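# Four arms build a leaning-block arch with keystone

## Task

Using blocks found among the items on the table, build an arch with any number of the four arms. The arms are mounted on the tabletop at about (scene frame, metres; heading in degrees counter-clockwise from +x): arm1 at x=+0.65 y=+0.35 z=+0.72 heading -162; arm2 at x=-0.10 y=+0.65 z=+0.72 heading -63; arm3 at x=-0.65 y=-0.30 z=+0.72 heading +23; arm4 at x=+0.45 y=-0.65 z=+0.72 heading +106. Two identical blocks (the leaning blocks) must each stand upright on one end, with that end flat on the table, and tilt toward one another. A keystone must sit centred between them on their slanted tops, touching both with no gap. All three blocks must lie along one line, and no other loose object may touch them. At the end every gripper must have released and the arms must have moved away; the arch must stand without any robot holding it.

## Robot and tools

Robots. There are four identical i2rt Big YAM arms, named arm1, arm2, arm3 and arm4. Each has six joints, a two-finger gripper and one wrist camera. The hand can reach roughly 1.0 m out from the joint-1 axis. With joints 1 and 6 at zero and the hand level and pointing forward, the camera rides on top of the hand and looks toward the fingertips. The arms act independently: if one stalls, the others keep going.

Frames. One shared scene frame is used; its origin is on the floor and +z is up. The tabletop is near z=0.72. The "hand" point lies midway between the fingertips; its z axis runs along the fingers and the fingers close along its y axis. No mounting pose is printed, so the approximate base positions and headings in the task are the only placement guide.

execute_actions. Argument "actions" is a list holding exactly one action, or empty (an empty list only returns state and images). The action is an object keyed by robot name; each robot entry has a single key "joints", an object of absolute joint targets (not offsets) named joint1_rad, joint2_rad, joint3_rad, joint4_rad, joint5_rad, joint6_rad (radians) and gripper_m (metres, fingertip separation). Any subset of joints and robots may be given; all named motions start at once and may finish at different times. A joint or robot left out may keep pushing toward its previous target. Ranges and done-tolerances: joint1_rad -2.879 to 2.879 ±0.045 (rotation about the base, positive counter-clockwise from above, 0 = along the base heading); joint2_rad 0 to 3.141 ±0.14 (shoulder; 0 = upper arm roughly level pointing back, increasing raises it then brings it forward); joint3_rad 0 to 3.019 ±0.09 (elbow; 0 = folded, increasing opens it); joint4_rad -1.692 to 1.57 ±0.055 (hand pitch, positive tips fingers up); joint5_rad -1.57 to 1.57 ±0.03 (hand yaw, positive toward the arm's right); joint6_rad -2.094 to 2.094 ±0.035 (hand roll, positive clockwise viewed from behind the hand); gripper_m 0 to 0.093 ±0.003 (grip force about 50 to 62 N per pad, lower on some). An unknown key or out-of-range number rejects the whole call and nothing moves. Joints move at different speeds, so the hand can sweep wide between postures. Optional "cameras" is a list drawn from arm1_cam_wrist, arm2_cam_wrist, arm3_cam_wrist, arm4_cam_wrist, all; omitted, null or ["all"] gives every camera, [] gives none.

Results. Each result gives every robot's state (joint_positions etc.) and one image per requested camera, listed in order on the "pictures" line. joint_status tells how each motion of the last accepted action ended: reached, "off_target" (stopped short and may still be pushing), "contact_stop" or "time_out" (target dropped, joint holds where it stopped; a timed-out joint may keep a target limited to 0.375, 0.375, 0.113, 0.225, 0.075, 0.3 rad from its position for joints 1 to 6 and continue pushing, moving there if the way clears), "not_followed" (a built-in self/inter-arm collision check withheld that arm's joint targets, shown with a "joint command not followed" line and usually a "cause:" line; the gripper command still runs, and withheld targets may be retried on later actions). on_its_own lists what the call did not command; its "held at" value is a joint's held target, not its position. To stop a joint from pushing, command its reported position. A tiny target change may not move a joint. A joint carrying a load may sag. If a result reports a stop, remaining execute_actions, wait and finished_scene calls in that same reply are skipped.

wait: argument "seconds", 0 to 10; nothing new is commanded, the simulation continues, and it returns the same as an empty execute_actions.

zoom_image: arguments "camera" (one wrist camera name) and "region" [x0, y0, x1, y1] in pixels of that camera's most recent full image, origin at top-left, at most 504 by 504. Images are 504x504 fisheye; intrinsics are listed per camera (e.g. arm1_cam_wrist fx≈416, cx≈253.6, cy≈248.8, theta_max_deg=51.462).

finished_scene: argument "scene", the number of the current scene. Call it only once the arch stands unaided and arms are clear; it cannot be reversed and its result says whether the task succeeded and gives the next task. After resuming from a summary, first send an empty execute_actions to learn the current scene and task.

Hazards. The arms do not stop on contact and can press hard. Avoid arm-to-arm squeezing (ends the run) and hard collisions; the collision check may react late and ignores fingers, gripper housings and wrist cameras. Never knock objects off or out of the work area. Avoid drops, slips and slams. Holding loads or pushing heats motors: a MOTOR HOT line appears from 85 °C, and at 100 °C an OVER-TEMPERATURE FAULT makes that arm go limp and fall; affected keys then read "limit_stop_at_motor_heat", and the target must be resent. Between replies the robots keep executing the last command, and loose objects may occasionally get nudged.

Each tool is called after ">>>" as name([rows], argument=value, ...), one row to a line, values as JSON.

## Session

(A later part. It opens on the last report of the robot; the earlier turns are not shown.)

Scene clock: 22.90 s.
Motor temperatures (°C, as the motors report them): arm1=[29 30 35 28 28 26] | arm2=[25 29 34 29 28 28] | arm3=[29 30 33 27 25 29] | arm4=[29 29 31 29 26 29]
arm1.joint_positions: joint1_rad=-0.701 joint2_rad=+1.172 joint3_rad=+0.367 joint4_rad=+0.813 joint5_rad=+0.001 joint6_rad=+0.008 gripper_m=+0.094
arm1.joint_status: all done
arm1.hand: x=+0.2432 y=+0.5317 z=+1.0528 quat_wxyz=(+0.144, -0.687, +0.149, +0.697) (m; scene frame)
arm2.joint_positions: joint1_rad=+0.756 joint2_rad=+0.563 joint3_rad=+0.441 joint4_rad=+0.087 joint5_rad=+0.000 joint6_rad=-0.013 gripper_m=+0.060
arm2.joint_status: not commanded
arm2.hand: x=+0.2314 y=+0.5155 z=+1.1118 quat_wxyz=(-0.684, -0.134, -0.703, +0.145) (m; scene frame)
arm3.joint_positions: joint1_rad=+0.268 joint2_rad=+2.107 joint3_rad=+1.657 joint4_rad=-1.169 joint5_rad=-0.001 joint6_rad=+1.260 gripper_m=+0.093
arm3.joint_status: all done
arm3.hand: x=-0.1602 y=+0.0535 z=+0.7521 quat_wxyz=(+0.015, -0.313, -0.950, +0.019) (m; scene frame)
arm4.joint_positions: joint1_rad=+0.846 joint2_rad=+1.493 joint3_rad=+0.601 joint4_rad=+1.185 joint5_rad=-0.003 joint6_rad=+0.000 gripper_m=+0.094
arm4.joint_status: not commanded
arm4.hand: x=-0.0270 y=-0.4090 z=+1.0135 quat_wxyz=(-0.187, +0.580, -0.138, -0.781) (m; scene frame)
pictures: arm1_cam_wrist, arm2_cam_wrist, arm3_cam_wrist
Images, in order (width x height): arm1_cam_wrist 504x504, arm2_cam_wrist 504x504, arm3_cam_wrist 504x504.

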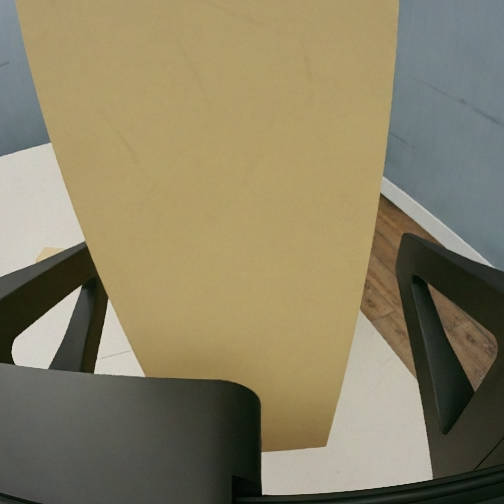

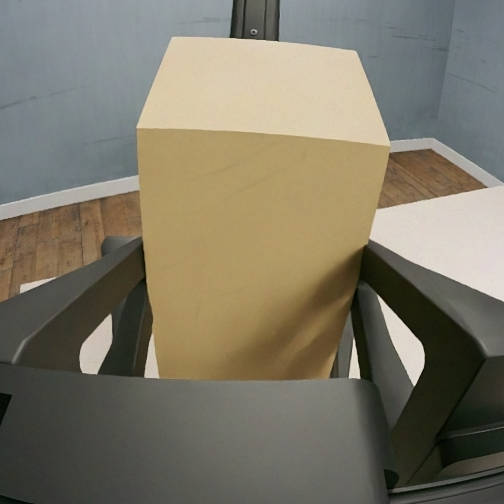

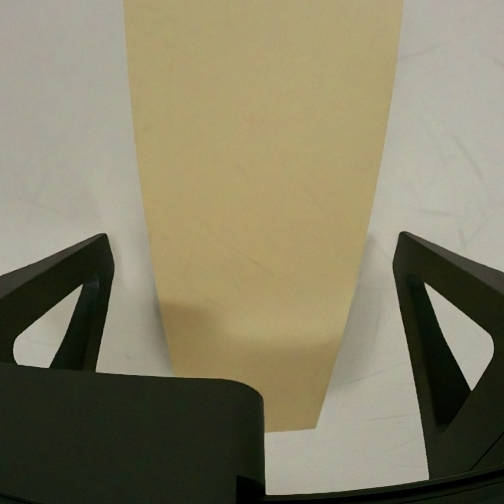

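>>> execute_actions([
  {"arm1":{"joints":{"joint1_rad":-0.684,"joint6_rad":-0.055}},"arm3":{"joints":{"joint2_rad":1.80,"joint4_rad":-1.45}}},
], cameras=[])

>>> execute_actions([
  {"arm1":{"joints":{"gripper_m":0.04}},"arm3":{"joints":{"joint1_rad":-0.11,"joint2_rad":1.52,"joint3_rad":1.19,"joint4_rad":-1.235,"joint6_rad":-0.4}}},
], cameras=["arm1_cam_wrist","arm2_cam_wrist","arm3_cam_wrist"])

Scene clock: 24.77 s.
Motor temperatures (°C, as the motors report them): arm1=[29 30 35 28 28 26] | arm2=[25 29 34 30 28 28] | arm3=[29 31 33 27 25 29] | arm4=[29 29 31 29 26 29]
arm1.joint_positions: joint1_rad=-0.694 joint2_rad=+1.172 joint3_rad=+0.367 joint4_rad=+0.813 joint5_rad=+0.001 joint6_rad=-0.045 gripper_m=+0.094
arm1.joint_status: all done
arm1.hand: x=+0.2419 y=+0.5289 z=+1.0528 quat_wxyz=(+0.160, -0.691, +0.128, +0.693) (m; scene frame)
arm2.joint_positions: joint1_rad=+0.756 joint2_rad=+0.563 joint3_rad=+0.441 joint4_rad=+0.087 joint5_rad=+0.000 joint6_rad=-0.013 gripper_m=+0.060
arm2.joint_status: not commanded
arm2.hand: x=+0.2314 y=+0.5155 z=+1.1118 quat_wxyz=(-0.684, -0.134, -0.703, +0.145) (m; scene frame)
arm3.joint_positions: joint1_rad=+0.268 joint2_rad=+1.812 joint3_rad=+1.657 joint4_rad=-1.443 joint5_rad=-0.001 joint6_rad=+1.260 gripper_m=+0.093
arm3.joint_status: all done
arm3.hand: x=-0.2063 y=+0.0204 z=+0.9195 quat_wxyz=(+0.009, -0.313, -0.950, +0.011) (m; scene frame)
arm4.joint_positions: joint1_rad=+0.846 joint2_rad=+1.493 joint3_rad=+0.601 joint4_rad=+1.185 joint5_rad=-0.003 joint6_rad=+0.000 gripper_m=+0.094
arm4.joint_status: not commanded
arm4.hand: x=-0.0270 y=-0.4090 z=+1.0135 quat_wxyz=(-0.187, +0.580, -0.138, -0.781) (m; scene frame)
pictures: none
No camera images: the call's "cameras" was empty. Leave "cameras" out to get every camera's image.

Scene clock: 26.97 s.
Motor temperatures (°C, as the motors report them): arm1=[29 30 35 28 28 26] | arm2=[25 29 35 30 28 28] | arm3=[29 31 33 27 25 29] | arm4=[29 29 31 29 26 29]
arm1.joint_positions: joint1_rad=-0.692 joint2_rad=+1.172 joint3_rad=+0.367 joint4_rad=+0.813 joint5_rad=-0.002 joint6_rad=-0.047 gripper_m=+0.059
arm1.joint_status: gripper_m off_target (ended at +0.059, target +0.040)
arm1.hand: x=+0.2414 y=+0.5278 z=+1.0528 quat_wxyz=(+0.159, -0.692, +0.126, +0.693) (m; scene frame)
arm2.joint_positions: joint1_rad=+0.756 joint2_rad=+0.564 joint3_rad=+0.441 joint4_rad=+0.087 joint5_rad=+0.000 joint6_rad=-0.010 gripper_m=+0.060
arm2.joint_status: not commanded
arm2.hand: x=+0.2315 y=+0.5155 z=+1.1116 quat_wxyz=(-0.684, -0.135, -0.702, +0.144) (m; scene frame)
arm3.joint_positions: joint1_rad=-0.120 joint2_rad=+1.529 joint3_rad=+1.178 joint4_rad=-1.246 joint5_rad=+0.002 joint6_rad=-0.393 gripper_m=+0.093
arm3.joint_status: all done
arm3.hand: x=-0.2375 y=-0.2010 z=+0.8770 quat_wxyz=(+0.014, +0.309, -0.951, +0.000) (m; scene frame)
arm4.joint_positions: joint1_rad=+0.846 joint2_rad=+1.493 joint3_rad=+0.601 joint4_rad=+1.185 joint5_rad=-0.003 joint6_rad=+0.000 gripper_m=+0.094
arm4.joint_status: not commanded
arm4.hand: x=-0.0270 y=-0.4090 z=+1.0135 quat_wxyz=(-0.187, +0.580, -0.138, -0.781) (m; scene frame)
pictures: arm1_cam_wrist, arm2_cam_wrist, arm3_cam_wrist
Images, in order (width x height): arm1_cam_wrist 504x504, arm2_cam_wrist 504x504, arm3_cam_wrist 504x504.

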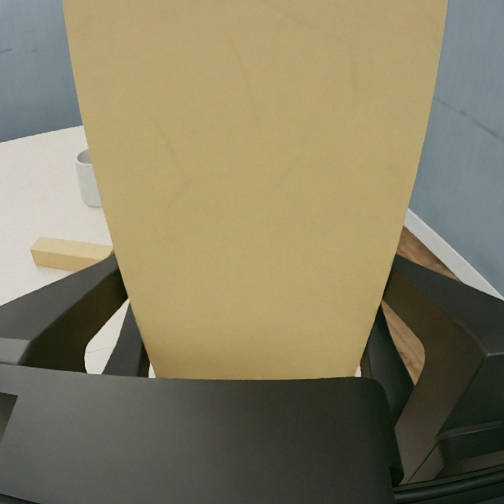

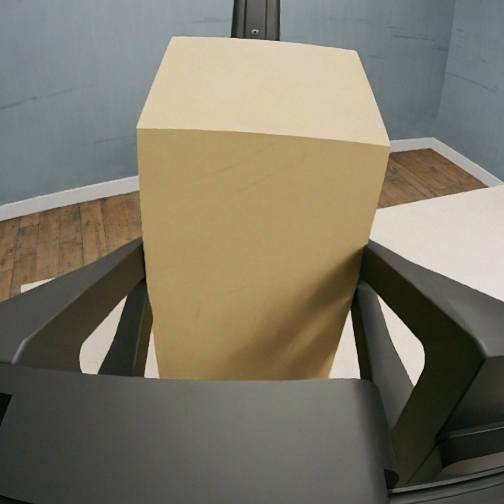

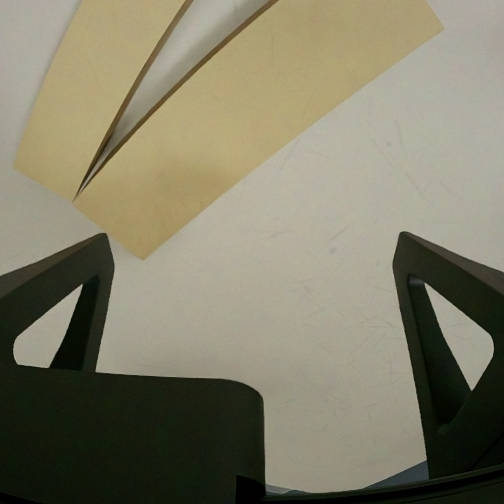

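>>> execute_actions([
  {"arm2":{"joints":{"gripper_m":0.093}},"arm3":{"joints":{"joint2_rad":1.615,"joint3_rad":1.11,"joint4_rad":-1.04,"joint6_rad":0.45,"gripper_m":0.075}}},
], cameras=["arm1_cam_wrist","arm3_cam_wrist"])

Scene clock: 29.20 s.
Motor temperatures (°C, as the motors report them): arm1=[29 30 35 28 28 26] | arm2=[25 29 35 30 28 28] | arm3=[29 31 33 27 25 29] | arm4=[29 29 31 29 26 29]
arm1.joint_positions: joint1_rad=-0.692 joint2_rad=+1.178 joint3_rad=+0.367 joint4_rad=+0.813 joint5_rad=-0.002 joint6_rad=-0.047 gripper_m=+0.059
arm1.joint_status: not commanded
arm1.hand: x=+0.2411 y=+0.5280 z=+1.0500 quat_wxyz=(+0.159, -0.694, +0.126, +0.691) (m; scene frame)
arm2.joint_positions: joint1_rad=+0.756 joint2_rad=+0.561 joint3_rad=+0.441 joint4_rad=+0.087 joint5_rad=+0.000 joint6_rad=-0.010 gripper_m=+0.093
arm2.joint_status: all done
arm2.hand: x=+0.2309 y=+0.5157 z=+1.1127 quat_wxyz=(-0.685, -0.135, -0.701, +0.144) (m; scene frame)
arm3.joint_positions: joint1_rad=-0.120 joint2_rad=+1.632 joint3_rad=+1.098 joint4_rad=-1.051 joint5_rad=+0.002 joint6_rad=+0.443 gripper_m=+0.075
arm3.joint_status: all done
arm3.hand: x=-0.2259 y=-0.1982 z=+0.8065 quat_wxyz=(+0.007, -0.103, -0.995, +0.004) (m; scene frame)
arm4.joint_positions: joint1_rad=+0.846 joint2_rad=+1.493 joint3_rad=+0.601 joint4_rad=+1.185 joint5_rad=-0.003 joint6_rad=+0.000 gripper_m=+0.094
arm4.joint_status: not commanded
arm4.hand: x=-0.0270 y=-0.4090 z=+1.0135 quat_wxyz=(-0.187, +0.580, -0.138, -0.781) (m; scene frame)
pictures: arm1_cam_wrist, arm3_cam_wrist
Images, in order (width x height): arm1_cam_wrist 504x504, arm3_cam_wrist 504x504.

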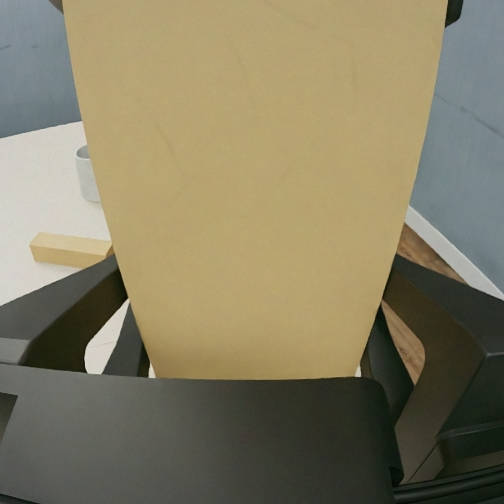

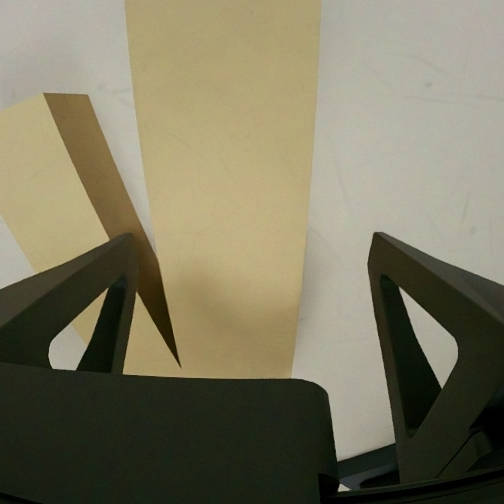

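>>> execute_actions([
  {"arm1":{"joints":{"joint2_rad":0.76,"joint3_rad":0.22,"joint4_rad":0.58,"joint6_rad":0.01}},"arm3":{"joints":{"joint2_rad":1.712,"joint3_rad":1.068,"joint4_rad":-0.905}}},
], cameras=["arm1_cam_wrist","arm3_cam_wrist"])

Scene clock: 30.73 s.
Motor temperatures (°C, as the motors report them): arm1=[29 30 35 28 28 26] | arm2=[25 29 35 30 28 28] | arm3=[29 30 33 27 25 29] | arm4=[29 29 31 29 26 29]
arm1.joint_positions: joint1_rad=-0.692 joint2_rad=+0.775 joint3_rad=+0.182 joint4_rad=+0.568 joint5_rad=-0.002 joint6_rad=+0.001 gripper_m=+0.059
arm1.joint_status: all done
arm1.hand: x=+0.3212 y=+0.4934 z=+1.0441 quat_wxyz=(+0.140, -0.700, +0.145, +0.685) (m; scene frame)
arm2.joint_positions: joint1_rad=+0.756 joint2_rad=+0.561 joint3_rad=+0.441 joint4_rad=+0.087 joint5_rad=+0.000 joint6_rad=-0.010 gripper_m=+0.093
arm2.joint_status: not commanded
arm2.hand: x=+0.2309 y=+0.5157 z=+1.1127 quat_wxyz=(-0.685, -0.135, -0.701, +0.144) (m; scene frame)
arm3.joint_positions: joint1_rad=-0.120 joint2_rad=+1.728 joint3_rad=+1.060 joint4_rad=-0.916 joint5_rad=+0.002 joint6_rad=+0.443 gripper_m=+0.075
arm3.joint_status: all done
arm3.hand: x=-0.2193 y=-0.1966 z=+0.7541 quat_wxyz=(+0.006, -0.103, -0.995, +0.003) (m; scene frame)
arm4.joint_positions: joint1_rad=+0.846 joint2_rad=+1.493 joint3_rad=+0.601 joint4_rad=+1.185 joint5_rad=-0.003 joint6_rad=+0.000 gripper_m=+0.094
arm4.joint_status: not commanded
arm4.hand: x=-0.0270 y=-0.4090 z=+1.0135 quat_wxyz=(-0.187, +0.580, -0.138, -0.781) (m; scene frame)
pictures: arm1_cam_wrist, arm3_cam_wrist
Images, in order (width x height): arm1_cam_wrist 504x504, arm3_cam_wrist 504x504.

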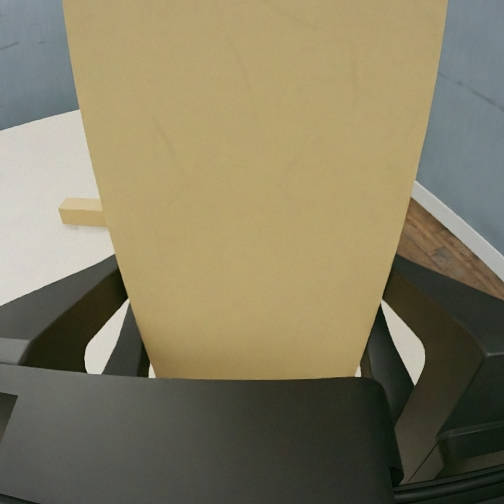

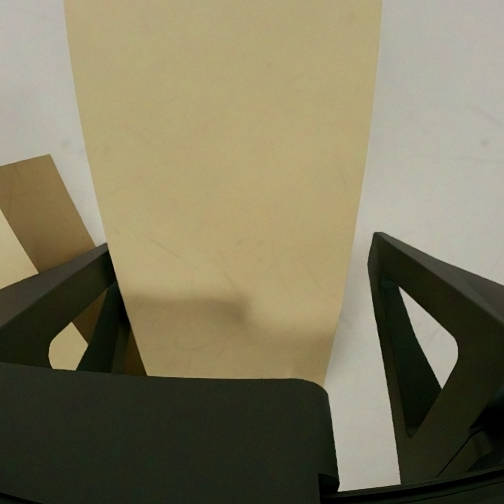

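>>> execute_actions([
  {"arm1":{"joints":{"joint1_rad":0.17}},"arm3":{"joints":{"gripper_m":0.04}},"arm2":{"joints":{"joint2_rad":0.3,"joint6_rad":-1.05}}},
], cameras=["arm3_cam_wrist"])

>>> execute_actions([
  {"arm3":{"joints":{"joint2_rad":1.45,"joint3_rad":1.15,"joint4_rad":-1.2}},"arm2":{"joints":{"joint1_rad":-0.537,"joint2_rad":1.3,"joint3_rad":1.4,"joint4_rad":-1.6}},"arm1":{"joints":{"joint2_rad":1.3,"joint3_rad":0.36,"joint4_rad":0.56}}},
], cameras=["arm3_cam_wrist","arm2_cam_wrist"])

Scene clock: 33.27 s.
Motor temperatures (°C, as the motors report them): arm1=[29 30 36 28 28 26] | arm2=[25 29 36 30 28 28] | arm3=[29 30 32 27 25 29] | arm4=[29 29 31 29 26 29]
arm1.joint_positions: joint1_rad=+0.166 joint2_rad=+0.775 joint3_rad=+0.182 joint4_rad=+0.568 joint5_rad=-0.002 joint6_rad=+0.003 gripper_m=+0.059
arm1.joint_status: all done
arm1.hand: x=+0.3276 y=+0.1926 z=+1.0440 quat_wxyz=(-0.157, -0.697, -0.160, +0.681) (m; scene frame)
arm2.joint_positions: joint1_rad=+0.756 joint2_rad=+0.293 joint3_rad=+0.441 joint4_rad=+0.087 joint5_rad=+0.000 joint6_rad=-1.039 gripper_m=+0.093
arm2.joint_status: all done
arm2.hand: x=+0.1689 y=+0.5424 z=+1.1945 quat_wxyz=(-0.593, +0.197, -0.582, +0.521) (m; scene frame)
arm3.joint_positions: joint1_rad=-0.119 joint2_rad=+1.728 joint3_rad=+1.060 joint4_rad=-0.912 joint5_rad=+0.000 joint6_rad=+0.444 gripper_m=+0.059
arm3.joint_status: gripper_m off_target (ended at +0.059, target +0.040)
arm3.hand: x=-0.2187 y=-0.1956 z=+0.7541 quat_wxyz=(+0.005, -0.103, -0.995, +0.002) (m; scene frame)
arm4.joint_positions: joint1_rad=+0.846 joint2_rad=+1.493 joint3_rad=+0.601 joint4_rad=+1.185 joint5_rad=-0.003 joint6_rad=+0.000 gripper_m=+0.094
arm4.joint_status: not commanded
arm4.hand: x=-0.0270 y=-0.4090 z=+1.0135 quat_wxyz=(-0.187, +0.580, -0.138, -0.781) (m; scene frame)
pictures: arm3_cam_wrist
Images, in order (width x height): arm3_cam_wrist 504x504.

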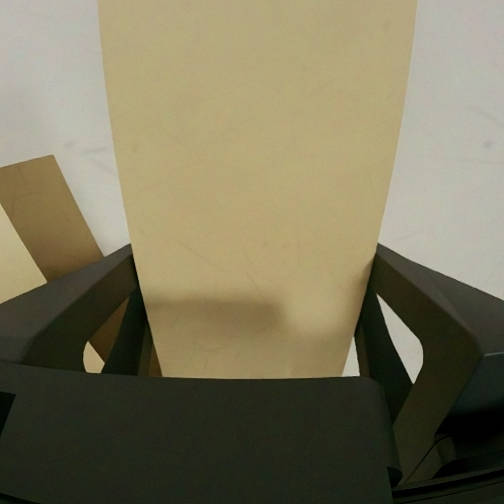

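Scene clock: 35.17 s.
Motor temperatures (°C, as the motors report them): arm1=[29 30 36 28 28 26] | arm2=[25 29 36 30 28 28] | arm3=[29 30 33 27 25 29] | arm4=[29 29 31 29 26 29]
arm1.joint_positions: joint1_rad=+0.166 joint2_rad=+1.315 joint3_rad=+0.319 joint4_rad=+0.541 joint5_rad=-0.002 joint6_rad=+0.003 gripper_m=+0.059
arm1.joint_status: all done
arm1.hand: x=+0.2742 y=+0.1670 z=+0.9052 quat_wxyz=(-0.119, -0.826, -0.189, +0.517) (m; scene frame)
arm2.joint_positions: joint1_rad=-0.542 joint2_rad=+1.312 joint3_rad=+1.347 joint4_rad=-1.589 joint5_rad=+0.000 joint6_rad=-1.040 gripper_m=+0.093
arm2.joint_status: all done
arm2.hand: x=-0.1495 y=+0.2821 z=+1.0581 quat_wxyz=(-0.008, -0.321, -0.947, +0.012) (m; scene frame)
arm3.joint_positions: joint1_rad=-0.119 joint2_rad=+1.467 joint3_rad=+1.105 joint4_rad=-1.190 joint5_rad=+0.000 joint6_rad=+0.445 gripper_m=+0.059
arm3.joint_status: all done
arm3.hand: x=-0.2514 y=-0.2035 z=+0.8757 quat_wxyz=(-0.009, -0.104, -0.995, -0.003) (m; scene frame)
arm4.joint_positions: joint1_rad=+0.846 joint2_rad=+1.493 joint3_rad=+0.601 joint4_rad=+1.185 joint5_rad=-0.003 joint6_rad=+0.000 gripper_m=+0.094
arm4.joint_status: not commanded
arm4.hand: x=-0.0270 y=-0.4090 z=+1.0135 quat_wxyz=(-0.187, +0.580, -0.138, -0.781) (m; scene frame)
pictures: arm2_cam_wrist, arm3_cam_wrist
Images, in order (width x height): arm2_cam_wrist 504x504, arm3_cam_wrist 504x504.

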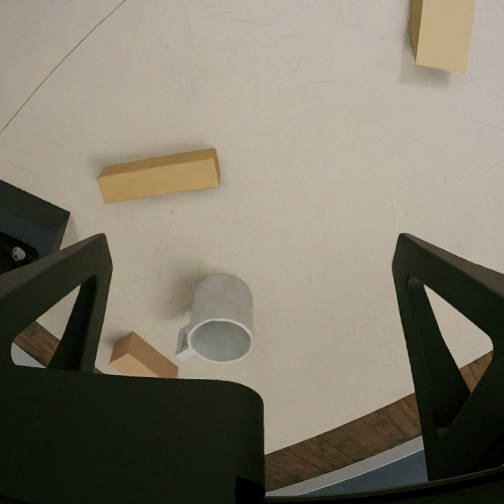

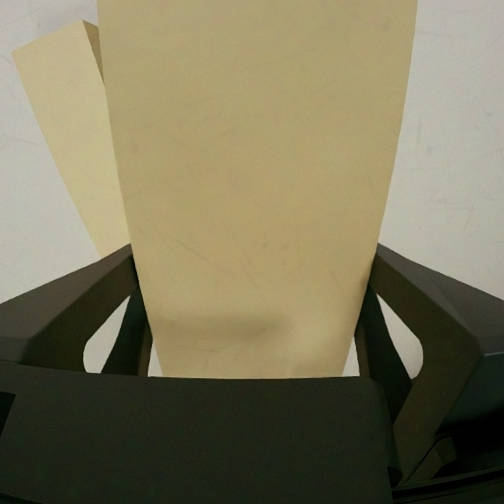

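>>> execute_actions([
  {"arm3":{"joints":{"joint2_rad":1.0,"joint3_rad":0.85,"joint4_rad":-0.3,"joint6_rad":0}},"arm2":{"joints":{"joint2_rad":1.85,"joint3_rad":1.77,"joint4_rad":-1.48}}},
], cameras=[])

>>> execute_actions([
  {"arm3":{"joints":{"joint3_rad":0.45,"joint4_rad":0.2}},"arm2":{"joints":{"joint2_rad":2.03,"joint4_rad":-1.255}}},
], cameras=["arm4_cam_wrist","arm2_cam_wrist"])

Scene clock: 36.97 s.
Motor temperatures (°C, as the motors report them): arm1=[29 30 36 28 28 26] | arm2=[25 29 37 30 28 28] | arm3=[29 30 33 27 25 29] | arm4=[29 29 31 29 26 29]
arm1.joint_positions: joint1_rad=+0.166 joint2_rad=+1.315 joint3_rad=+0.319 joint4_rad=+0.541 joint5_rad=-0.002 joint6_rad=+0.003 gripper_m=+0.059
arm1.joint_status: not commanded
arm1.hand: x=+0.2742 y=+0.1670 z=+0.9052 quat_wxyz=(-0.119, -0.826, -0.189, +0.517) (m; scene frame)
arm2.joint_positions: joint1_rad=-0.542 joint2_rad=+1.864 joint3_rad=+1.722 joint4_rad=-1.485 joint5_rad=+0.000 joint6_rad=-1.040 gripper_m=+0.093
arm2.joint_status: all done
arm2.hand: x=-0.1713 y=+0.0980 z=+0.9524 quat_wxyz=(-0.001, -0.321, -0.947, -0.023) (m; scene frame)
arm3.joint_positions: joint1_rad=-0.119 joint2_rad=+1.011 joint3_rad=+0.823 joint4_rad=-0.340 joint5_rad=+0.000 joint6_rad=+0.006 gripper_m=+0.059
arm3.joint_status: all done
arm3.hand: x=-0.1989 y=-0.1907 z=+1.0344 quat_wxyz=(-0.494, +0.100, -0.862, -0.060) (m; scene frame)
arm4.joint_positions: joint1_rad=+0.846 joint2_rad=+1.493 joint3_rad=+0.601 joint4_rad=+1.185 joint5_rad=-0.003 joint6_rad=+0.000 gripper_m=+0.094
arm4.joint_status: not commanded
arm4.hand: x=-0.0270 y=-0.4090 z=+1.0135 quat_wxyz=(-0.187, +0.580, -0.138, -0.781) (m; scene frame)
pictures: none
No camera images: the call's "cameras" was empty. Leave "cameras" out to get every camera's image.

Scene clock: 38.17 s.
Motor temperatures (°C, as the motors report them): arm1=[29 30 36 28 28 26] | arm2=[25 30 37 30 28 28] | arm3=[29 30 33 27 25 29] | arm4=[29 29 31 30 26 29]
arm1.joint_positions: joint1_rad=+0.166 joint2_rad=+1.315 joint3_rad=+0.319 joint4_rad=+0.541 joint5_rad=-0.002 joint6_rad=+0.003 gripper_m=+0.059
arm1.joint_status: not commanded
arm1.hand: x=+0.2742 y=+0.1670 z=+0.9052 quat_wxyz=(-0.119, -0.826, -0.189, +0.517) (m; scene frame)
arm2.joint_positions: joint1_rad=-0.542 joint2_rad=+2.049 joint3_rad=+1.739 joint4_rad=-1.267 joint5_rad=+0.000 joint6_rad=-1.040 gripper_m=+0.093
arm2.joint_status: all done
arm2.hand: x=-0.1775 y=+0.0392 z=+0.8526 quat_wxyz=(-0.006, -0.321, -0.947, +0.001) (m; scene frame)
arm3.joint_positions: joint1_rad=-0.119 joint2_rad=+1.021 joint3_rad=+0.414 joint4_rad=+0.159 joint5_rad=+0.000 joint6_rad=+0.006 gripper_m=+0.059
arm3.joint_status: all done
arm3.hand: x=-0.2463 y=-0.2022 z=+0.9068 quat_wxyz=(-0.528, +0.098, -0.841, -0.064) (m; scene frame)
arm4.joint_positions: joint1_rad=+0.846 joint2_rad=+1.493 joint3_rad=+0.601 joint4_rad=+1.185 joint5_rad=-0.003 joint6_rad=+0.000 gripper_m=+0.094
arm4.joint_status: not commanded
arm4.hand: x=-0.0270 y=-0.4090 z=+1.0135 quat_wxyz=(-0.187, +0.580, -0.138, -0.781) (m; scene frame)
pictures: arm2_cam_wrist, arm4_cam_wrist
Images, in order (width x height): arm2_cam_wrist 504x504, arm4_cam_wrist 504x504.

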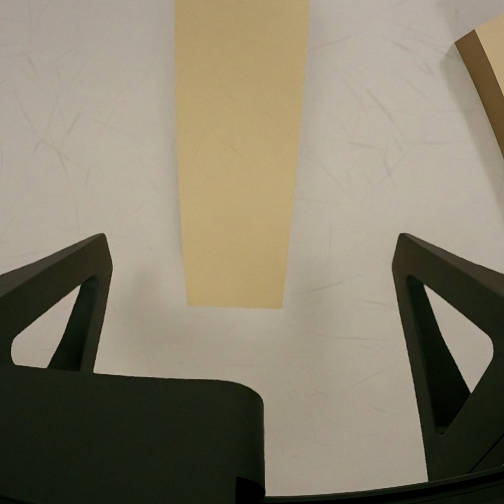

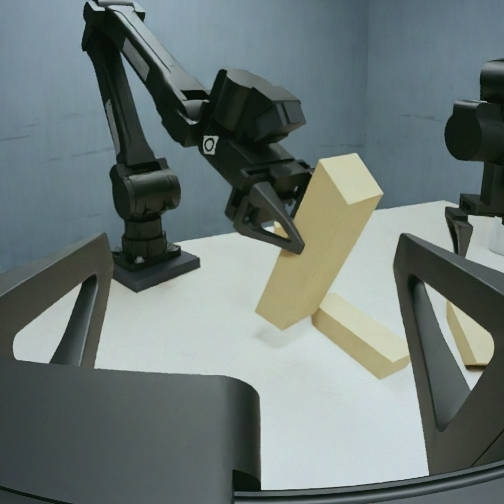

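>>> execute_actions([
  {"arm2":{"joints":{"joint1_rad":-0.557,"joint2_rad":2.088,"joint3_rad":1.56,"joint4_rad":-1.005,"joint6_rad":-1.0}},"arm4":{"joints":{"joint1_rad":0.40,"joint2_rad":1.464,"joint3_rad":0.36,"joint4_rad":1.40}}},
], cameras=["arm4_cam_wrist","arm2_cam_wrist"])

Scene clock: 39.57 s.
Motor temperatures (°C, as the motors report them): arm1=[29 30 36 28 28 26] | arm2=[25 30 37 29 28 28] | arm3=[29 30 33 27 25 29] | arm4=[29 29 31 30 26 29]
arm1.joint_positions: joint1_rad=+0.166 joint2_rad=+1.315 joint3_rad=+0.319 joint4_rad=+0.541 joint5_rad=-0.002 joint6_rad=+0.003 gripper_m=+0.059
arm1.joint_status: not commanded
arm1.hand: x=+0.2742 y=+0.1670 z=+0.9052 quat_wxyz=(-0.119, -0.826, -0.189, +0.517) (m; scene frame)
arm2.joint_positions: joint1_rad=-0.551 joint2_rad=+2.099 joint3_rad=+1.552 joint4_rad=-1.018 joint5_rad=+0.000 joint6_rad=-1.011 gripper_m=+0.093
arm2.joint_status: all done
arm2.hand: x=-0.1795 y=+0.0582 z=+0.7580 quat_wxyz=(-0.007, -0.339, -0.941, +0.007) (m; scene frame)
arm3.joint_positions: joint1_rad=-0.119 joint2_rad=+1.021 joint3_rad=+0.414 joint4_rad=+0.159 joint5_rad=+0.000 joint6_rad=+0.006 gripper_m=+0.059
arm3.joint_status: not commanded
arm3.hand: x=-0.2463 y=-0.2022 z=+0.9068 quat_wxyz=(-0.528, +0.098, -0.841, -0.064) (m; scene frame)
arm4.joint_positions: joint1_rad=+0.404 joint2_rad=+1.463 joint3_rad=+0.362 joint4_rad=+1.385 joint5_rad=+0.000 joint6_rad=+0.000 gripper_m=+0.094
arm4.joint_status: all done
arm4.hand: x=+0.1707 y=-0.2896 z=+0.9693 quat_wxyz=(-0.353, +0.538, -0.264, -0.718) (m; scene frame)
pictures: arm2_cam_wrist, arm4_cam_wrist
Images, in order (width x height): arm2_cam_wrist 504x504, arm4_cam_wrist 504x504.

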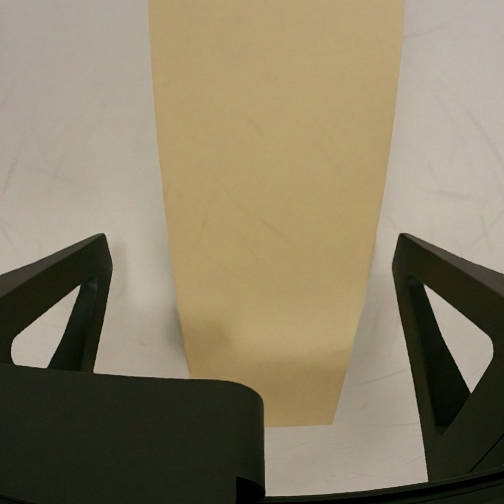

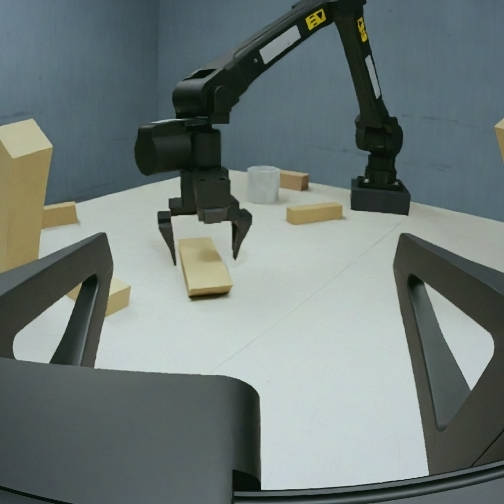

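>>> execute_actions([
  {"arm2":{"joints":{"joint2_rad":2.115,"joint4_rad":-0.985}}},
], cameras=["arm2_cam_wrist"])

>>> execute_actions([
  {"arm2":{"joints":{"gripper_m":0.04}}},
], cameras=["arm2_cam_wrist"])

Scene clock: 40.43 s.
Motor temperatures (°C, as the motors report them): arm1=[29 30 36 28 28 26] | arm2=[25 30 36 29 28 28] | arm3=[29 30 34 27 25 29] | arm4=[29 29 31 30 26 29]
arm1.joint_positions: joint1_rad=+0.166 joint2_rad=+1.315 joint3_rad=+0.319 joint4_rad=+0.541 joint5_rad=-0.002 joint6_rad=+0.003 gripper_m=+0.059
arm1.joint_status: not commanded
arm1.hand: x=+0.2742 y=+0.1670 z=+0.9052 quat_wxyz=(-0.119, -0.826, -0.189, +0.517) (m; scene frame)
arm2.joint_positions: joint1_rad=-0.551 joint2_rad=+2.099 joint3_rad=+1.552 joint4_rad=-0.998 joint5_rad=+0.000 joint6_rad=-1.011 gripper_m=+0.093
arm2.joint_status: all done
arm2.hand: x=-0.1801 y=+0.0536 z=+0.7579 quat_wxyz=(-0.009, -0.339, -0.941, +0.016) (m; scene frame)
arm3.joint_positions: joint1_rad=-0.119 joint2_rad=+1.021 joint3_rad=+0.414 joint4_rad=+0.159 joint5_rad=+0.000 joint6_rad=+0.006 gripper_m=+0.059
arm3.joint_status: not commanded
arm3.hand: x=-0.2463 y=-0.2022 z=+0.9068 quat_wxyz=(-0.528, +0.098, -0.841, -0.064) (m; scene frame)
arm4.joint_positions: joint1_rad=+0.404 joint2_rad=+1.463 joint3_rad=+0.362 joint4_rad=+1.385 joint5_rad=+0.000 joint6_rad=+0.000 gripper_m=+0.094
arm4.joint_status: not commanded
arm4.hand: x=+0.1707 y=-0.2896 z=+0.9693 quat_wxyz=(-0.353, +0.538, -0.264, -0.718) (m; scene frame)
pictures: arm2_cam_wrist
Images, in order (width x height): arm2_cam_wrist 504x504.

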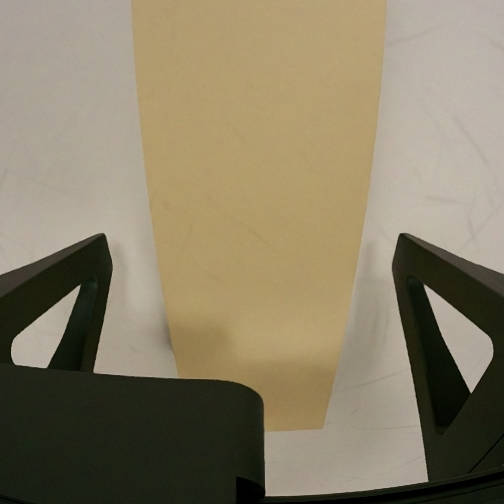

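Scene clock: 41.03 s.
Motor temperatures (°C, as the motors report them): arm1=[29 30 36 28 28 26] | arm2=[25 30 36 29 28 28] | arm3=[29 30 34 27 25 29] | arm4=[29 29 31 30 26 29]
arm1.joint_positions: joint1_rad=+0.166 joint2_rad=+1.315 joint3_rad=+0.319 joint4_rad=+0.541 joint5_rad=-0.002 joint6_rad=+0.003 gripper_m=+0.059
arm1.joint_status: not commanded
arm1.hand: x=+0.2742 y=+0.1670 z=+0.9052 quat_wxyz=(-0.119, -0.826, -0.189, +0.517) (m; scene frame)
arm2.joint_positions: joint1_rad=-0.551 joint2_rad=+2.099 joint3_rad=+1.552 joint4_rad=-0.996 joint5_rad=+0.000 joint6_rad=-1.010 gripper_m=+0.058
arm2.joint_status: gripper_m off_target (ended at +0.058, target +0.040)
arm2.hand: x=-0.1804 y=+0.0530 z=+0.7577 quat_wxyz=(-0.009, -0.340, -0.940, +0.018) (m; scene frame)
arm3.joint_positions: joint1_rad=-0.119 joint2_rad=+1.021 joint3_rad=+0.414 joint4_rad=+0.159 joint5_rad=+0.000 joint6_rad=+0.006 gripper_m=+0.059
arm3.joint_status: not commanded
arm3.hand: x=-0.2463 y=-0.2022 z=+0.9068 quat_wxyz=(-0.528, +0.098, -0.841, -0.064) (m; scene frame)
arm4.joint_positions: joint1_rad=+0.404 joint2_rad=+1.463 joint3_rad=+0.362 joint4_rad=+1.385 joint5_rad=+0.000 joint6_rad=+0.000 gripper_m=+0.094
arm4.joint_status: not commanded
arm4.hand: x=+0.1707 y=-0.2896 z=+0.9693 quat_wxyz=(-0.353, +0.538, -0.264, -0.718) (m; scene frame)
pictures: arm2_cam_wrist
Images, in order (width x height): arm2_cam_wrist 504x504.

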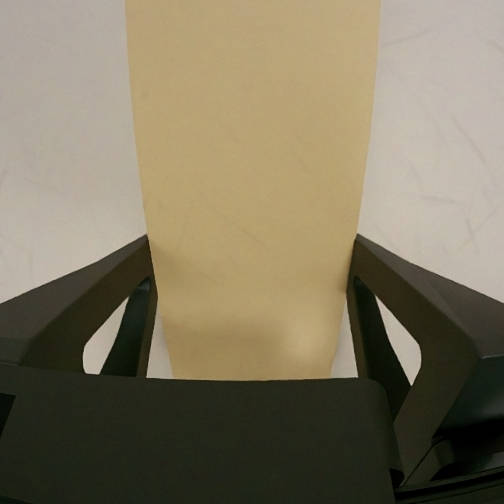

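>>> execute_actions([
  {"arm2":{"joints":{"gripper_m":0.072}}},
], cameras=[])

>>> execute_actions([
  {"arm2":{"joints":{"joint2_rad":2.135}}},
], cameras=["arm2_cam_wrist"])

Scene clock: 41.73 s.
Motor temperatures (°C, as the motors report them): arm1=[29 30 36 28 28 26] | arm2=[25 30 36 29 28 28] | arm3=[29 30 34 27 25 29] | arm4=[29 29 31 30 26 29]
arm1.joint_positions: joint1_rad=+0.166 joint2_rad=+1.315 joint3_rad=+0.319 joint4_rad=+0.541 joint5_rad=-0.002 joint6_rad=+0.003 gripper_m=+0.059
arm1.joint_status: not commanded
arm1.hand: x=+0.2742 y=+0.1670 z=+0.9052 quat_wxyz=(-0.119, -0.826, -0.189, +0.517) (m; scene frame)
arm2.joint_positions: joint1_rad=-0.551 joint2_rad=+2.100 joint3_rad=+1.552 joint4_rad=-0.996 joint5_rad=+0.000 joint6_rad=-1.009 gripper_m=+0.072
arm2.joint_status: all done
arm2.hand: x=-0.1804 y=+0.0531 z=+0.7573 quat_wxyz=(-0.009, -0.340, -0.940, +0.017) (m; scene frame)
arm3.joint_positions: joint1_rad=-0.119 joint2_rad=+1.021 joint3_rad=+0.414 joint4_rad=+0.159 joint5_rad=+0.000 joint6_rad=+0.006 gripper_m=+0.059
arm3.joint_status: not commanded
arm3.hand: x=-0.2463 y=-0.2022 z=+0.9068 quat_wxyz=(-0.528, +0.098, -0.841, -0.064) (m; scene frame)
arm4.joint_positions: joint1_rad=+0.404 joint2_rad=+1.463 joint3_rad=+0.362 joint4_rad=+1.385 joint5_rad=+0.000 joint6_rad=+0.000 gripper_m=+0.094
arm4.joint_status: not commanded
arm4.hand: x=+0.1707 y=-0.2896 z=+0.9693 quat_wxyz=(-0.353, +0.538, -0.264, -0.718) (m; scene frame)
pictures: none
No camera images: the call's "cameras" was empty. Leave "cameras" out to get every camera's image.

Scene clock: 42.43 s.
Motor temperatures (°C, as the motors report them): arm1=[29 30 36 28 28 26] | arm2=[25 30 36 29 28 28] | arm3=[29 30 34 27 25 29] | arm4=[29 29 31 30 26 29]
arm1.joint_positions: joint1_rad=+0.166 joint2_rad=+1.315 joint3_rad=+0.319 joint4_rad=+0.541 joint5_rad=-0.002 joint6_rad=+0.003 gripper_m=+0.059
arm1.joint_status: not commanded
arm1.hand: x=+0.2742 y=+0.1670 z=+0.9052 quat_wxyz=(-0.119, -0.826, -0.189, +0.517) (m; scene frame)
arm2.joint_positions: joint1_rad=-0.551 joint2_rad=+2.126 joint3_rad=+1.552 joint4_rad=-0.996 joint5_rad=+0.000 joint6_rad=-1.009 gripper_m=+0.072
arm2.joint_status: all done
arm2.hand: x=-0.1797 y=+0.0571 z=+0.7420 quat_wxyz=(-0.006, -0.340, -0.940, +0.004) (m; scene frame)
arm3.joint_positions: joint1_rad=-0.119 joint2_rad=+1.021 joint3_rad=+0.414 joint4_rad=+0.159 joint5_rad=+0.000 joint6_rad=+0.006 gripper_m=+0.059
arm3.joint_status: not commanded
arm3.hand: x=-0.2463 y=-0.2022 z=+0.9068 quat_wxyz=(-0.528, +0.098, -0.841, -0.064) (m; scene frame)
arm4.joint_positions: joint1_rad=+0.404 joint2_rad=+1.463 joint3_rad=+0.362 joint4_rad=+1.385 joint5_rad=+0.000 joint6_rad=+0.000 gripper_m=+0.094
arm4.joint_status: not commanded
arm4.hand: x=+0.1707 y=-0.2896 z=+0.9693 quat_wxyz=(-0.353, +0.538, -0.264, -0.718) (m; scene frame)
pictures: arm2_cam_wrist
Images, in order (width x height): arm2_cam_wrist 504x504.

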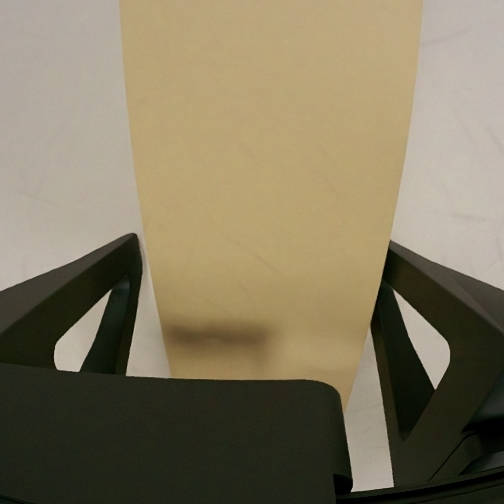

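>>> execute_actions([
  {"arm2":{"joints":{"gripper_m":0.04}},"arm1":{"joints":{"joint2_rad":1.6,"joint3_rad":0.80,"joint4_rad":0.45}},"arm3":{"joints":{"joint2_rad":1.3,"joint3_rad":0.7,"joint4_rad":0.2}}},
], cameras=["arm2_cam_wrist"])

>>> execute_actions([
  {"arm2":{"joints":{"joint2_rad":1.64,"joint3_rad":1.84,"joint4_rad":-1.69}}},
], cameras=["arm4_cam_wrist"])

>>> execute_actions([
  {"arm2":{"joints":{"joint1_rad":-0.31,"joint6_rad":-1.92}},"arm1":{"joints":{"joint2_rad":1.905,"joint3_rad":0.975,"joint4_rad":0.62}},"arm3":{"joints":{"joint1_rad":0.125,"joint2_rad":1.57,"joint3_rad":0.875,"joint4_rad":0.375}}},
], cameras=["arm4_cam_wrist"])

Scene clock: 44.63 s.
Motor temperatures (°C, as the motors report them): arm1=[29 30 36 28 28 26] | arm2=[25 31 36 29 28 28] | arm3=[29 30 34 27 25 29] | arm4=[29 29 31 30 26 29]
arm1.joint_positions: joint1_rad=+0.166 joint2_rad=+1.620 joint3_rad=+0.756 joint4_rad=+0.435 joint5_rad=-0.002 joint6_rad=+0.003 gripper_m=+0.059
arm1.joint_status: all done
arm1.hand: x=+0.1302 y=+0.0972 z=+0.9338 quat_wxyz=(-0.122, -0.819, -0.188, +0.528) (m; scene frame)
arm2.joint_positions: joint1_rad=-0.551 joint2_rad=+2.126 joint3_rad=+1.552 joint4_rad=-0.993 joint5_rad=+0.001 joint6_rad=-1.008 gripper_m=+0.059
arm2.joint_status: gripper_m off_target (ended at +0.059, target +0.040)
arm2.hand: x=-0.1800 y=+0.0565 z=+0.7420 quat_wxyz=(-0.006, -0.341, -0.940, +0.006) (m; scene frame)
arm3.joint_positions: joint1_rad=-0.119 joint2_rad=+1.321 joint3_rad=+0.644 joint4_rad=+0.167 joint5_rad=+0.000 joint6_rad=+0.006 gripper_m=+0.059
arm3.joint_status: all done
arm3.hand: x=-0.1597 y=-0.1813 z=+0.8970 quat_wxyz=(-0.502, +0.100, -0.857, -0.061) (m; scene frame)
arm4.joint_positions: joint1_rad=+0.404 joint2_rad=+1.463 joint3_rad=+0.362 joint4_rad=+1.385 joint5_rad=+0.000 joint6_rad=+0.000 gripper_m=+0.094
arm4.joint_status: not commanded
arm4.hand: x=+0.1707 y=-0.2896 z=+0.9693 quat_wxyz=(-0.353, +0.538, -0.264, -0.718) (m; scene frame)
pictures: arm2_cam_wrist
Images, in order (width x height): arm2_cam_wrist 504x504.

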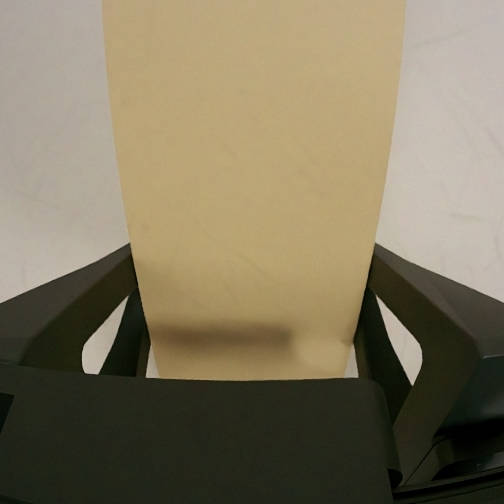

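Scene clock: 46.37 s.
Motor temperatures (°C, as the motors report them): arm1=[29 30 36 28 28 26] | arm2=[25 31 36 29 28 28] | arm3=[29 30 35 27 25 29] | arm4=[29 29 31 30 26 29]
arm1.joint_positions: joint1_rad=+0.166 joint2_rad=+1.620 joint3_rad=+0.756 joint4_rad=+0.435 joint5_rad=-0.002 joint6_rad=+0.003 gripper_m=+0.059
arm1.joint_status: not commanded
arm1.hand: x=+0.1302 y=+0.0972 z=+0.9338 quat_wxyz=(-0.122, -0.819, -0.188, +0.528) (m; scene frame)
arm2.joint_positions: joint1_rad=-0.551 joint2_rad=+1.669 joint3_rad=+1.821 joint4_rad=-1.683 joint5_rad=+0.001 joint6_rad=-1.008 gripper_m=+0.059
arm2.joint_status: all done
arm2.hand: x=-0.1717 y=+0.1467 z=+1.0911 quat_wxyz=(-0.010, -0.341, -0.940, +0.024) (m; scene frame)
arm3.joint_positions: joint1_rad=-0.119 joint2_rad=+1.321 joint3_rad=+0.644 joint4_rad=+0.167 joint5_rad=+0.000 joint6_rad=+0.006 gripper_m=+0.059
arm3.joint_status: not commanded
arm3.hand: x=-0.1597 y=-0.1813 z=+0.8970 quat_wxyz=(-0.502, +0.100, -0.857, -0.061) (m; scene frame)
arm4.joint_positions: joint1_rad=+0.404 joint2_rad=+1.463 joint3_rad=+0.362 joint4_rad=+1.385 joint5_rad=+0.000 joint6_rad=+0.000 gripper_m=+0.094
arm4.joint_status: not commanded
arm4.hand: x=+0.1707 y=-0.2896 z=+0.9693 quat_wxyz=(-0.353, +0.538, -0.264, -0.718) (m; scene frame)
pictures: arm4_cam_wrist
Images, in order (width x height): arm4_cam_wrist 504x504.

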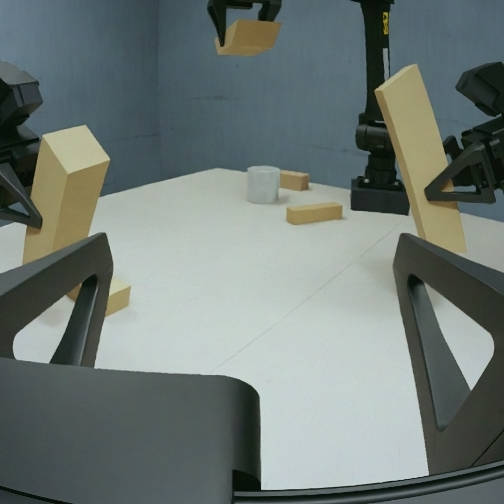

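Scene clock: 48.20 s.
Motor temperatures (°C, as the motors report them): arm1=[29 31 36 28 28 26] | arm2=[25 31 36 29 28 28] | arm3=[29 30 35 27 25 29] | arm4=[29 29 31 30 26 29]
arm1.joint_positions: joint1_rad=+0.166 joint2_rad=+1.939 joint3_rad=+0.940 joint4_rad=+0.581 joint5_rad=-0.002 joint6_rad=+0.003 gripper_m=+0.059
arm1.joint_status: all done
arm1.hand: x=+0.0644 y=+0.0655 z=+0.8594 quat_wxyz=(-0.123, -0.816, -0.187, +0.533) (m; scene frame)
arm2.joint_positions: joint1_rad=-0.312 joint2_rad=+1.669 joint3_rad=+1.821 joint4_rad=-1.683 joint5_rad=-0.001 joint6_rad=-1.909 gripper_m=+0.059
arm2.joint_status: all done
arm2.hand: x=-0.0491 y=+0.1449 z=+1.0922 quat_wxyz=(-0.001, +0.220, -0.975, +0.027) (m; scene frame)
arm3.joint_positions: joint1_rad=+0.137 joint2_rad=+1.605 joint3_rad=+0.831 joint4_rad=+0.342 joint5_rad=-0.001 joint6_rad=+0.006 gripper_m=+0.059
arm3.joint_status: all done
arm3.hand: x=-0.1238 y=-0.0167 z=+0.8794 quat_wxyz=(-0.522, +0.203, -0.817, -0.133) (m; scene frame)
arm4.joint_positions: joint1_rad=+0.404 joint2_rad=+1.463 joint3_rad=+0.362 joint4_rad=+1.385 joint5_rad=+0.000 joint6_rad=+0.000 gripper_m=+0.094
arm4.joint_status: not commanded
arm4.hand: x=+0.1707 y=-0.2896 z=+0.9693 quat_wxyz=(-0.353, +0.538, -0.264, -0.718) (m; scene frame)
pictures: arm4_cam_wrist
Images, in order (width x height): arm4_cam_wrist 504x504.

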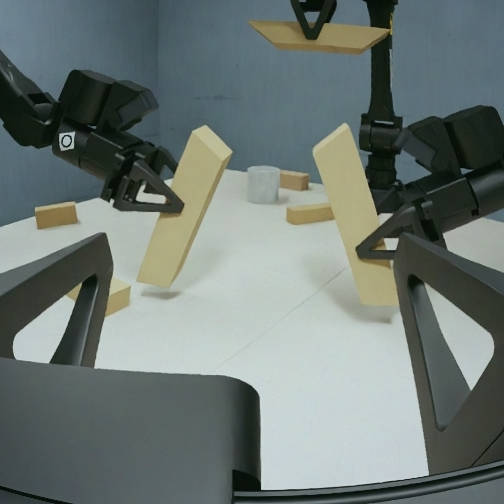

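>>> execute_actions([
  {"arm1":{"joints":{"joint2_rad":2.04,"joint4_rad":0.765}},"arm3":{"joints":{"joint1_rad":0.112,"joint2_rad":1.73,"joint3_rad":0.91,"joint4_rad":0.525}},"arm2":{"joints":{"joint2_rad":1.75,"joint3_rad":1.92}}},
], cameras=["arm4_cam_wrist"])

>>> zoom_image(camera="arm4_cam_wrist", region=[110,10,430,340])

Scene clock: 49.50 s.
Motor temperatures (°C, as the motors report them): arm1=[29 31 36 28 28 26] | arm2=[25 31 36 29 28 28] | arm3=[29 30 35 27 25 29] | arm4=[29 29 31 30 26 29]
arm1.joint_positions: joint1_rad=+0.167 joint2_rad=+2.056 joint3_rad=+0.941 joint4_rad=+0.724 joint5_rad=-0.002 joint6_rad=+0.002 gripper_m=+0.059
arm1.joint_status: all done
arm1.hand: x=+0.0634 y=+0.0649 z=+0.8183 quat_wxyz=(-0.125, -0.809, -0.186, +0.544) (m; scene frame)
arm2.joint_positions: joint1_rad=-0.312 joint2_rad=+1.770 joint3_rad=+1.867 joint4_rad=-1.685 joint5_rad=-0.001 joint6_rad=-1.909 gripper_m=+0.059
arm2.joint_status: all done
arm2.hand: x=-0.0462 y=+0.1194 z=+1.0592 quat_wxyz=(-0.004, +0.220, -0.975, -0.002) (m; scene frame)
arm3.joint_positions: joint1_rad=+0.123 joint2_rad=+1.744 joint3_rad=+0.862 joint4_rad=+0.496 joint5_rad=-0.003 joint6_rad=+0.003 gripper_m=+0.059
arm3.joint_status: all done
arm3.hand: x=-0.0976 y=-0.0121 z=+0.8464 quat_wxyz=(-0.541, +0.196, -0.806, -0.134) (m; scene frame)
arm4.joint_positions: joint1_rad=+0.404 joint2_rad=+1.463 joint3_rad=+0.362 joint4_rad=+1.385 joint5_rad=+0.000 joint6_rad=+0.000 gripper_m=+0.094
arm4.joint_status: not commanded
arm4.hand: x=+0.1707 y=-0.2896 z=+0.9693 quat_wxyz=(-0.353, +0.538, -0.264, -0.718) (m; scene frame)
pictures: arm4_cam_wrist
Images, in order (width x height): arm4_cam_wrist 504x504.

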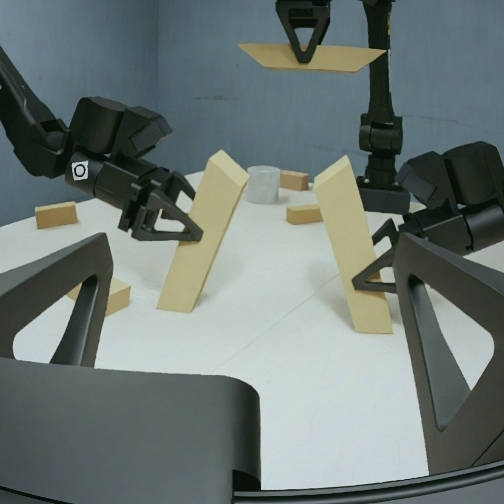

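Region (110, 10, 430, 340) of arm4_cam_wrist's 504x504 image, scaled by 1.527, with more detail than that image has; it fills the left 489 columns of this view, and the rest is white.

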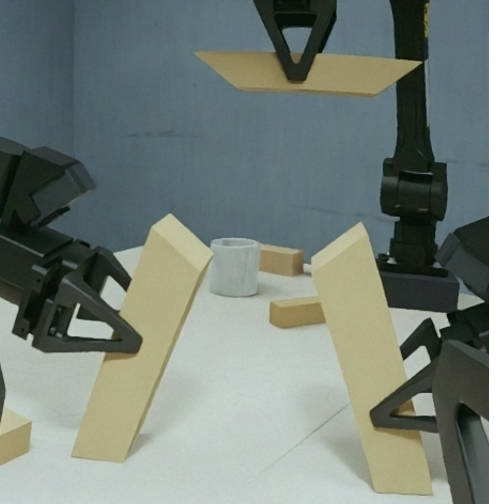

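>>> execute_actions([
  {"arm1":{"joints":{"joint3_rad":0.90,"joint2_rad":2.03,"joint4_rad":0.78}},"arm3":{"joints":{"joint3_rad":0.82,"joint2_rad":1.71,"joint4_rad":0.545}},"arm2":{"joints":{"joint1_rad":-0.30,"joint2_rad":2.0,"joint3_rad":2.14,"joint4_rad":-1.64}}},
], cameras=["arm4_cam_wrist"])

>>> zoom_image(camera="arm4_cam_wrist", region=[130,70,420,350])

Scene clock: 51.07 s.
Motor temperatures (°C, as the motors report them): arm1=[29 31 36 28 28 26] | arm2=[25 31 37 29 28 28] | arm3=[29 30 35 27 25 29] | arm4=[29 29 31 30 26 29]
arm1.joint_positions: joint1_rad=+0.167 joint2_rad=+2.055 joint3_rad=+0.910 joint4_rad=+0.763 joint5_rad=-0.002 joint6_rad=+0.001 gripper_m=+0.059
arm1.joint_status: all done
arm1.hand: x=+0.0720 y=+0.0691 z=+0.8157 quat_wxyz=(-0.126, -0.806, -0.185, +0.547) (m; scene frame)
arm2.joint_positions: joint1_rad=-0.308 joint2_rad=+2.035 joint3_rad=+2.082 joint4_rad=-1.646 joint5_rad=-0.001 joint6_rad=-1.910 gripper_m=+0.059
arm2.joint_status: all done
arm2.hand: x=-0.0332 y=+0.0319 z=+0.9917 quat_wxyz=(-0.005, +0.223, -0.975, -0.007) (m; scene frame)
arm3.joint_positions: joint1_rad=+0.123 joint2_rad=+1.725 joint3_rad=+0.821 joint4_rad=+0.529 joint5_rad=-0.002 joint6_rad=+0.002 gripper_m=+0.059
arm3.joint_status: all done
arm3.hand: x=-0.1086 y=-0.0180 z=+0.8459 quat_wxyz=(-0.546, +0.196, -0.803, -0.134) (m; scene frame)
arm4.joint_positions: joint1_rad=+0.404 joint2_rad=+1.463 joint3_rad=+0.362 joint4_rad=+1.385 joint5_rad=+0.000 joint6_rad=+0.000 gripper_m=+0.094
arm4.joint_status: not commanded
arm4.hand: x=+0.1707 y=-0.2896 z=+0.9693 quat_wxyz=(-0.353, +0.538, -0.264, -0.718) (m; scene frame)
pictures: arm4_cam_wrist
Images, in order (width x height): arm4_cam_wrist 504x504.

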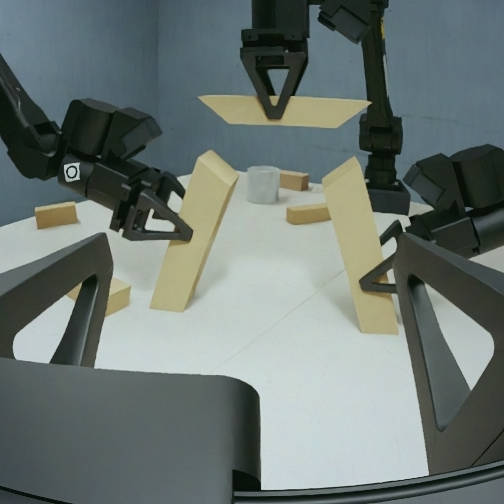

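Region (130, 70, 420, 350) of arm4_cam_wrist's 504x504 image, scaled by 1.738, with more detail than that image has; it fills the top 487 rows of this view, and the rest is white.

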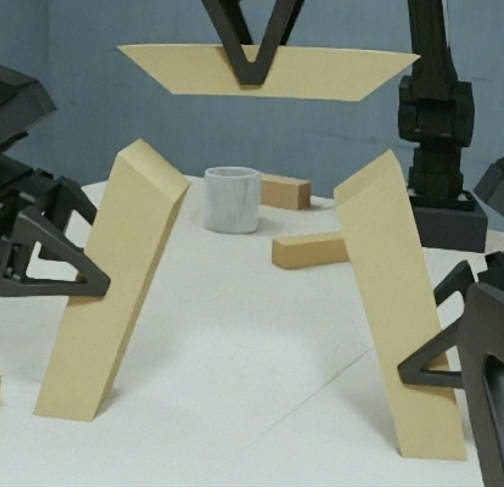

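>>> execute_actions([
  {"arm1":{"joints":{"joint3_rad":0.866,"joint4_rad":0.815}},"arm3":{"joints":{"joint3_rad":0.803}},"arm2":{"joints":{"joint1_rad":-0.322,"joint2_rad":2.062,"joint3_rad":2.06,"joint4_rad":-1.57}}},
], cameras=["arm4_cam_wrist"])

>>> zoom_image(camera="arm4_cam_wrist", region=[130,70,420,350])

Scene clock: 52.23 s.
Motor temperatures (°C, as the motors report them): arm1=[29 31 36 28 28 26] | arm2=[25 31 37 29 28 28] | arm3=[29 30 34 27 25 29] | arm4=[29 29 31 30 26 29]
arm1.joint_positions: joint1_rad=+0.167 joint2_rad=+2.049 joint3_rad=+0.878 joint4_rad=+0.802 joint5_rad=-0.002 joint6_rad=+0.001 gripper_m=+0.059
arm1.joint_status: all done
arm1.hand: x=+0.0809 y=+0.0734 z=+0.8157 quat_wxyz=(-0.127, -0.803, -0.185, +0.553) (m; scene frame)
arm2.joint_positions: joint1_rad=-0.316 joint2_rad=+2.076 joint3_rad=+2.049 joint4_rad=-1.581 joint5_rad=-0.001 joint6_rad=-1.910 gripper_m=+0.059
arm2.joint_status: all done
arm2.hand: x=-0.0368 y=+0.0203 z=+0.9543 quat_wxyz=(-0.006, +0.219, -0.976, -0.011) (m; scene frame)
arm3.joint_positions: joint1_rad=+0.123 joint2_rad=+1.722 joint3_rad=+0.812 joint4_rad=+0.536 joint5_rad=-0.002 joint6_rad=+0.000 gripper_m=+0.059
arm3.joint_status: all done
arm3.hand: x=-0.1110 y=-0.0193 z=+0.8453 quat_wxyz=(-0.547, +0.197, -0.803, -0.134) (m; scene frame)
arm4.joint_positions: joint1_rad=+0.404 joint2_rad=+1.463 joint3_rad=+0.362 joint4_rad=+1.385 joint5_rad=+0.000 joint6_rad=+0.000 gripper_m=+0.094
arm4.joint_status: not commanded
arm4.hand: x=+0.1707 y=-0.2896 z=+0.9693 quat_wxyz=(-0.353, +0.538, -0.264, -0.718) (m; scene frame)
pictures: arm4_cam_wrist
Images, in order (width x height): arm4_cam_wrist 504x504.

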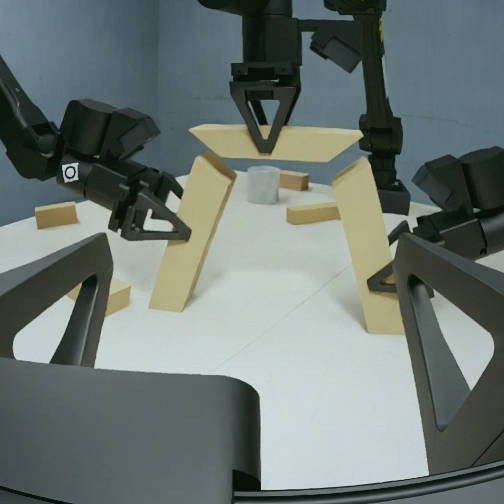

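Region (130, 70, 420, 350) of arm4_cam_wrist's 504x504 image, scaled by 1.738, with more detail than that image has; it fills the top 487 rows of this view, and the rest is white.

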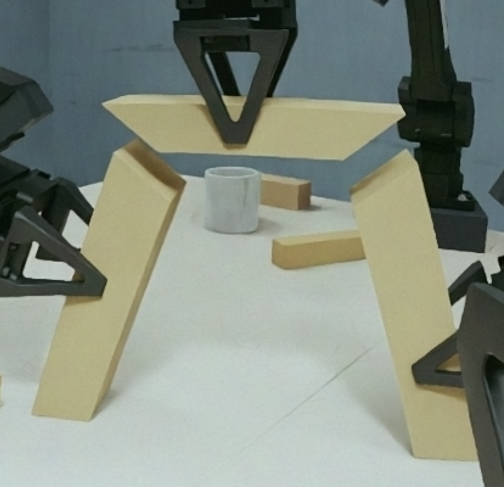

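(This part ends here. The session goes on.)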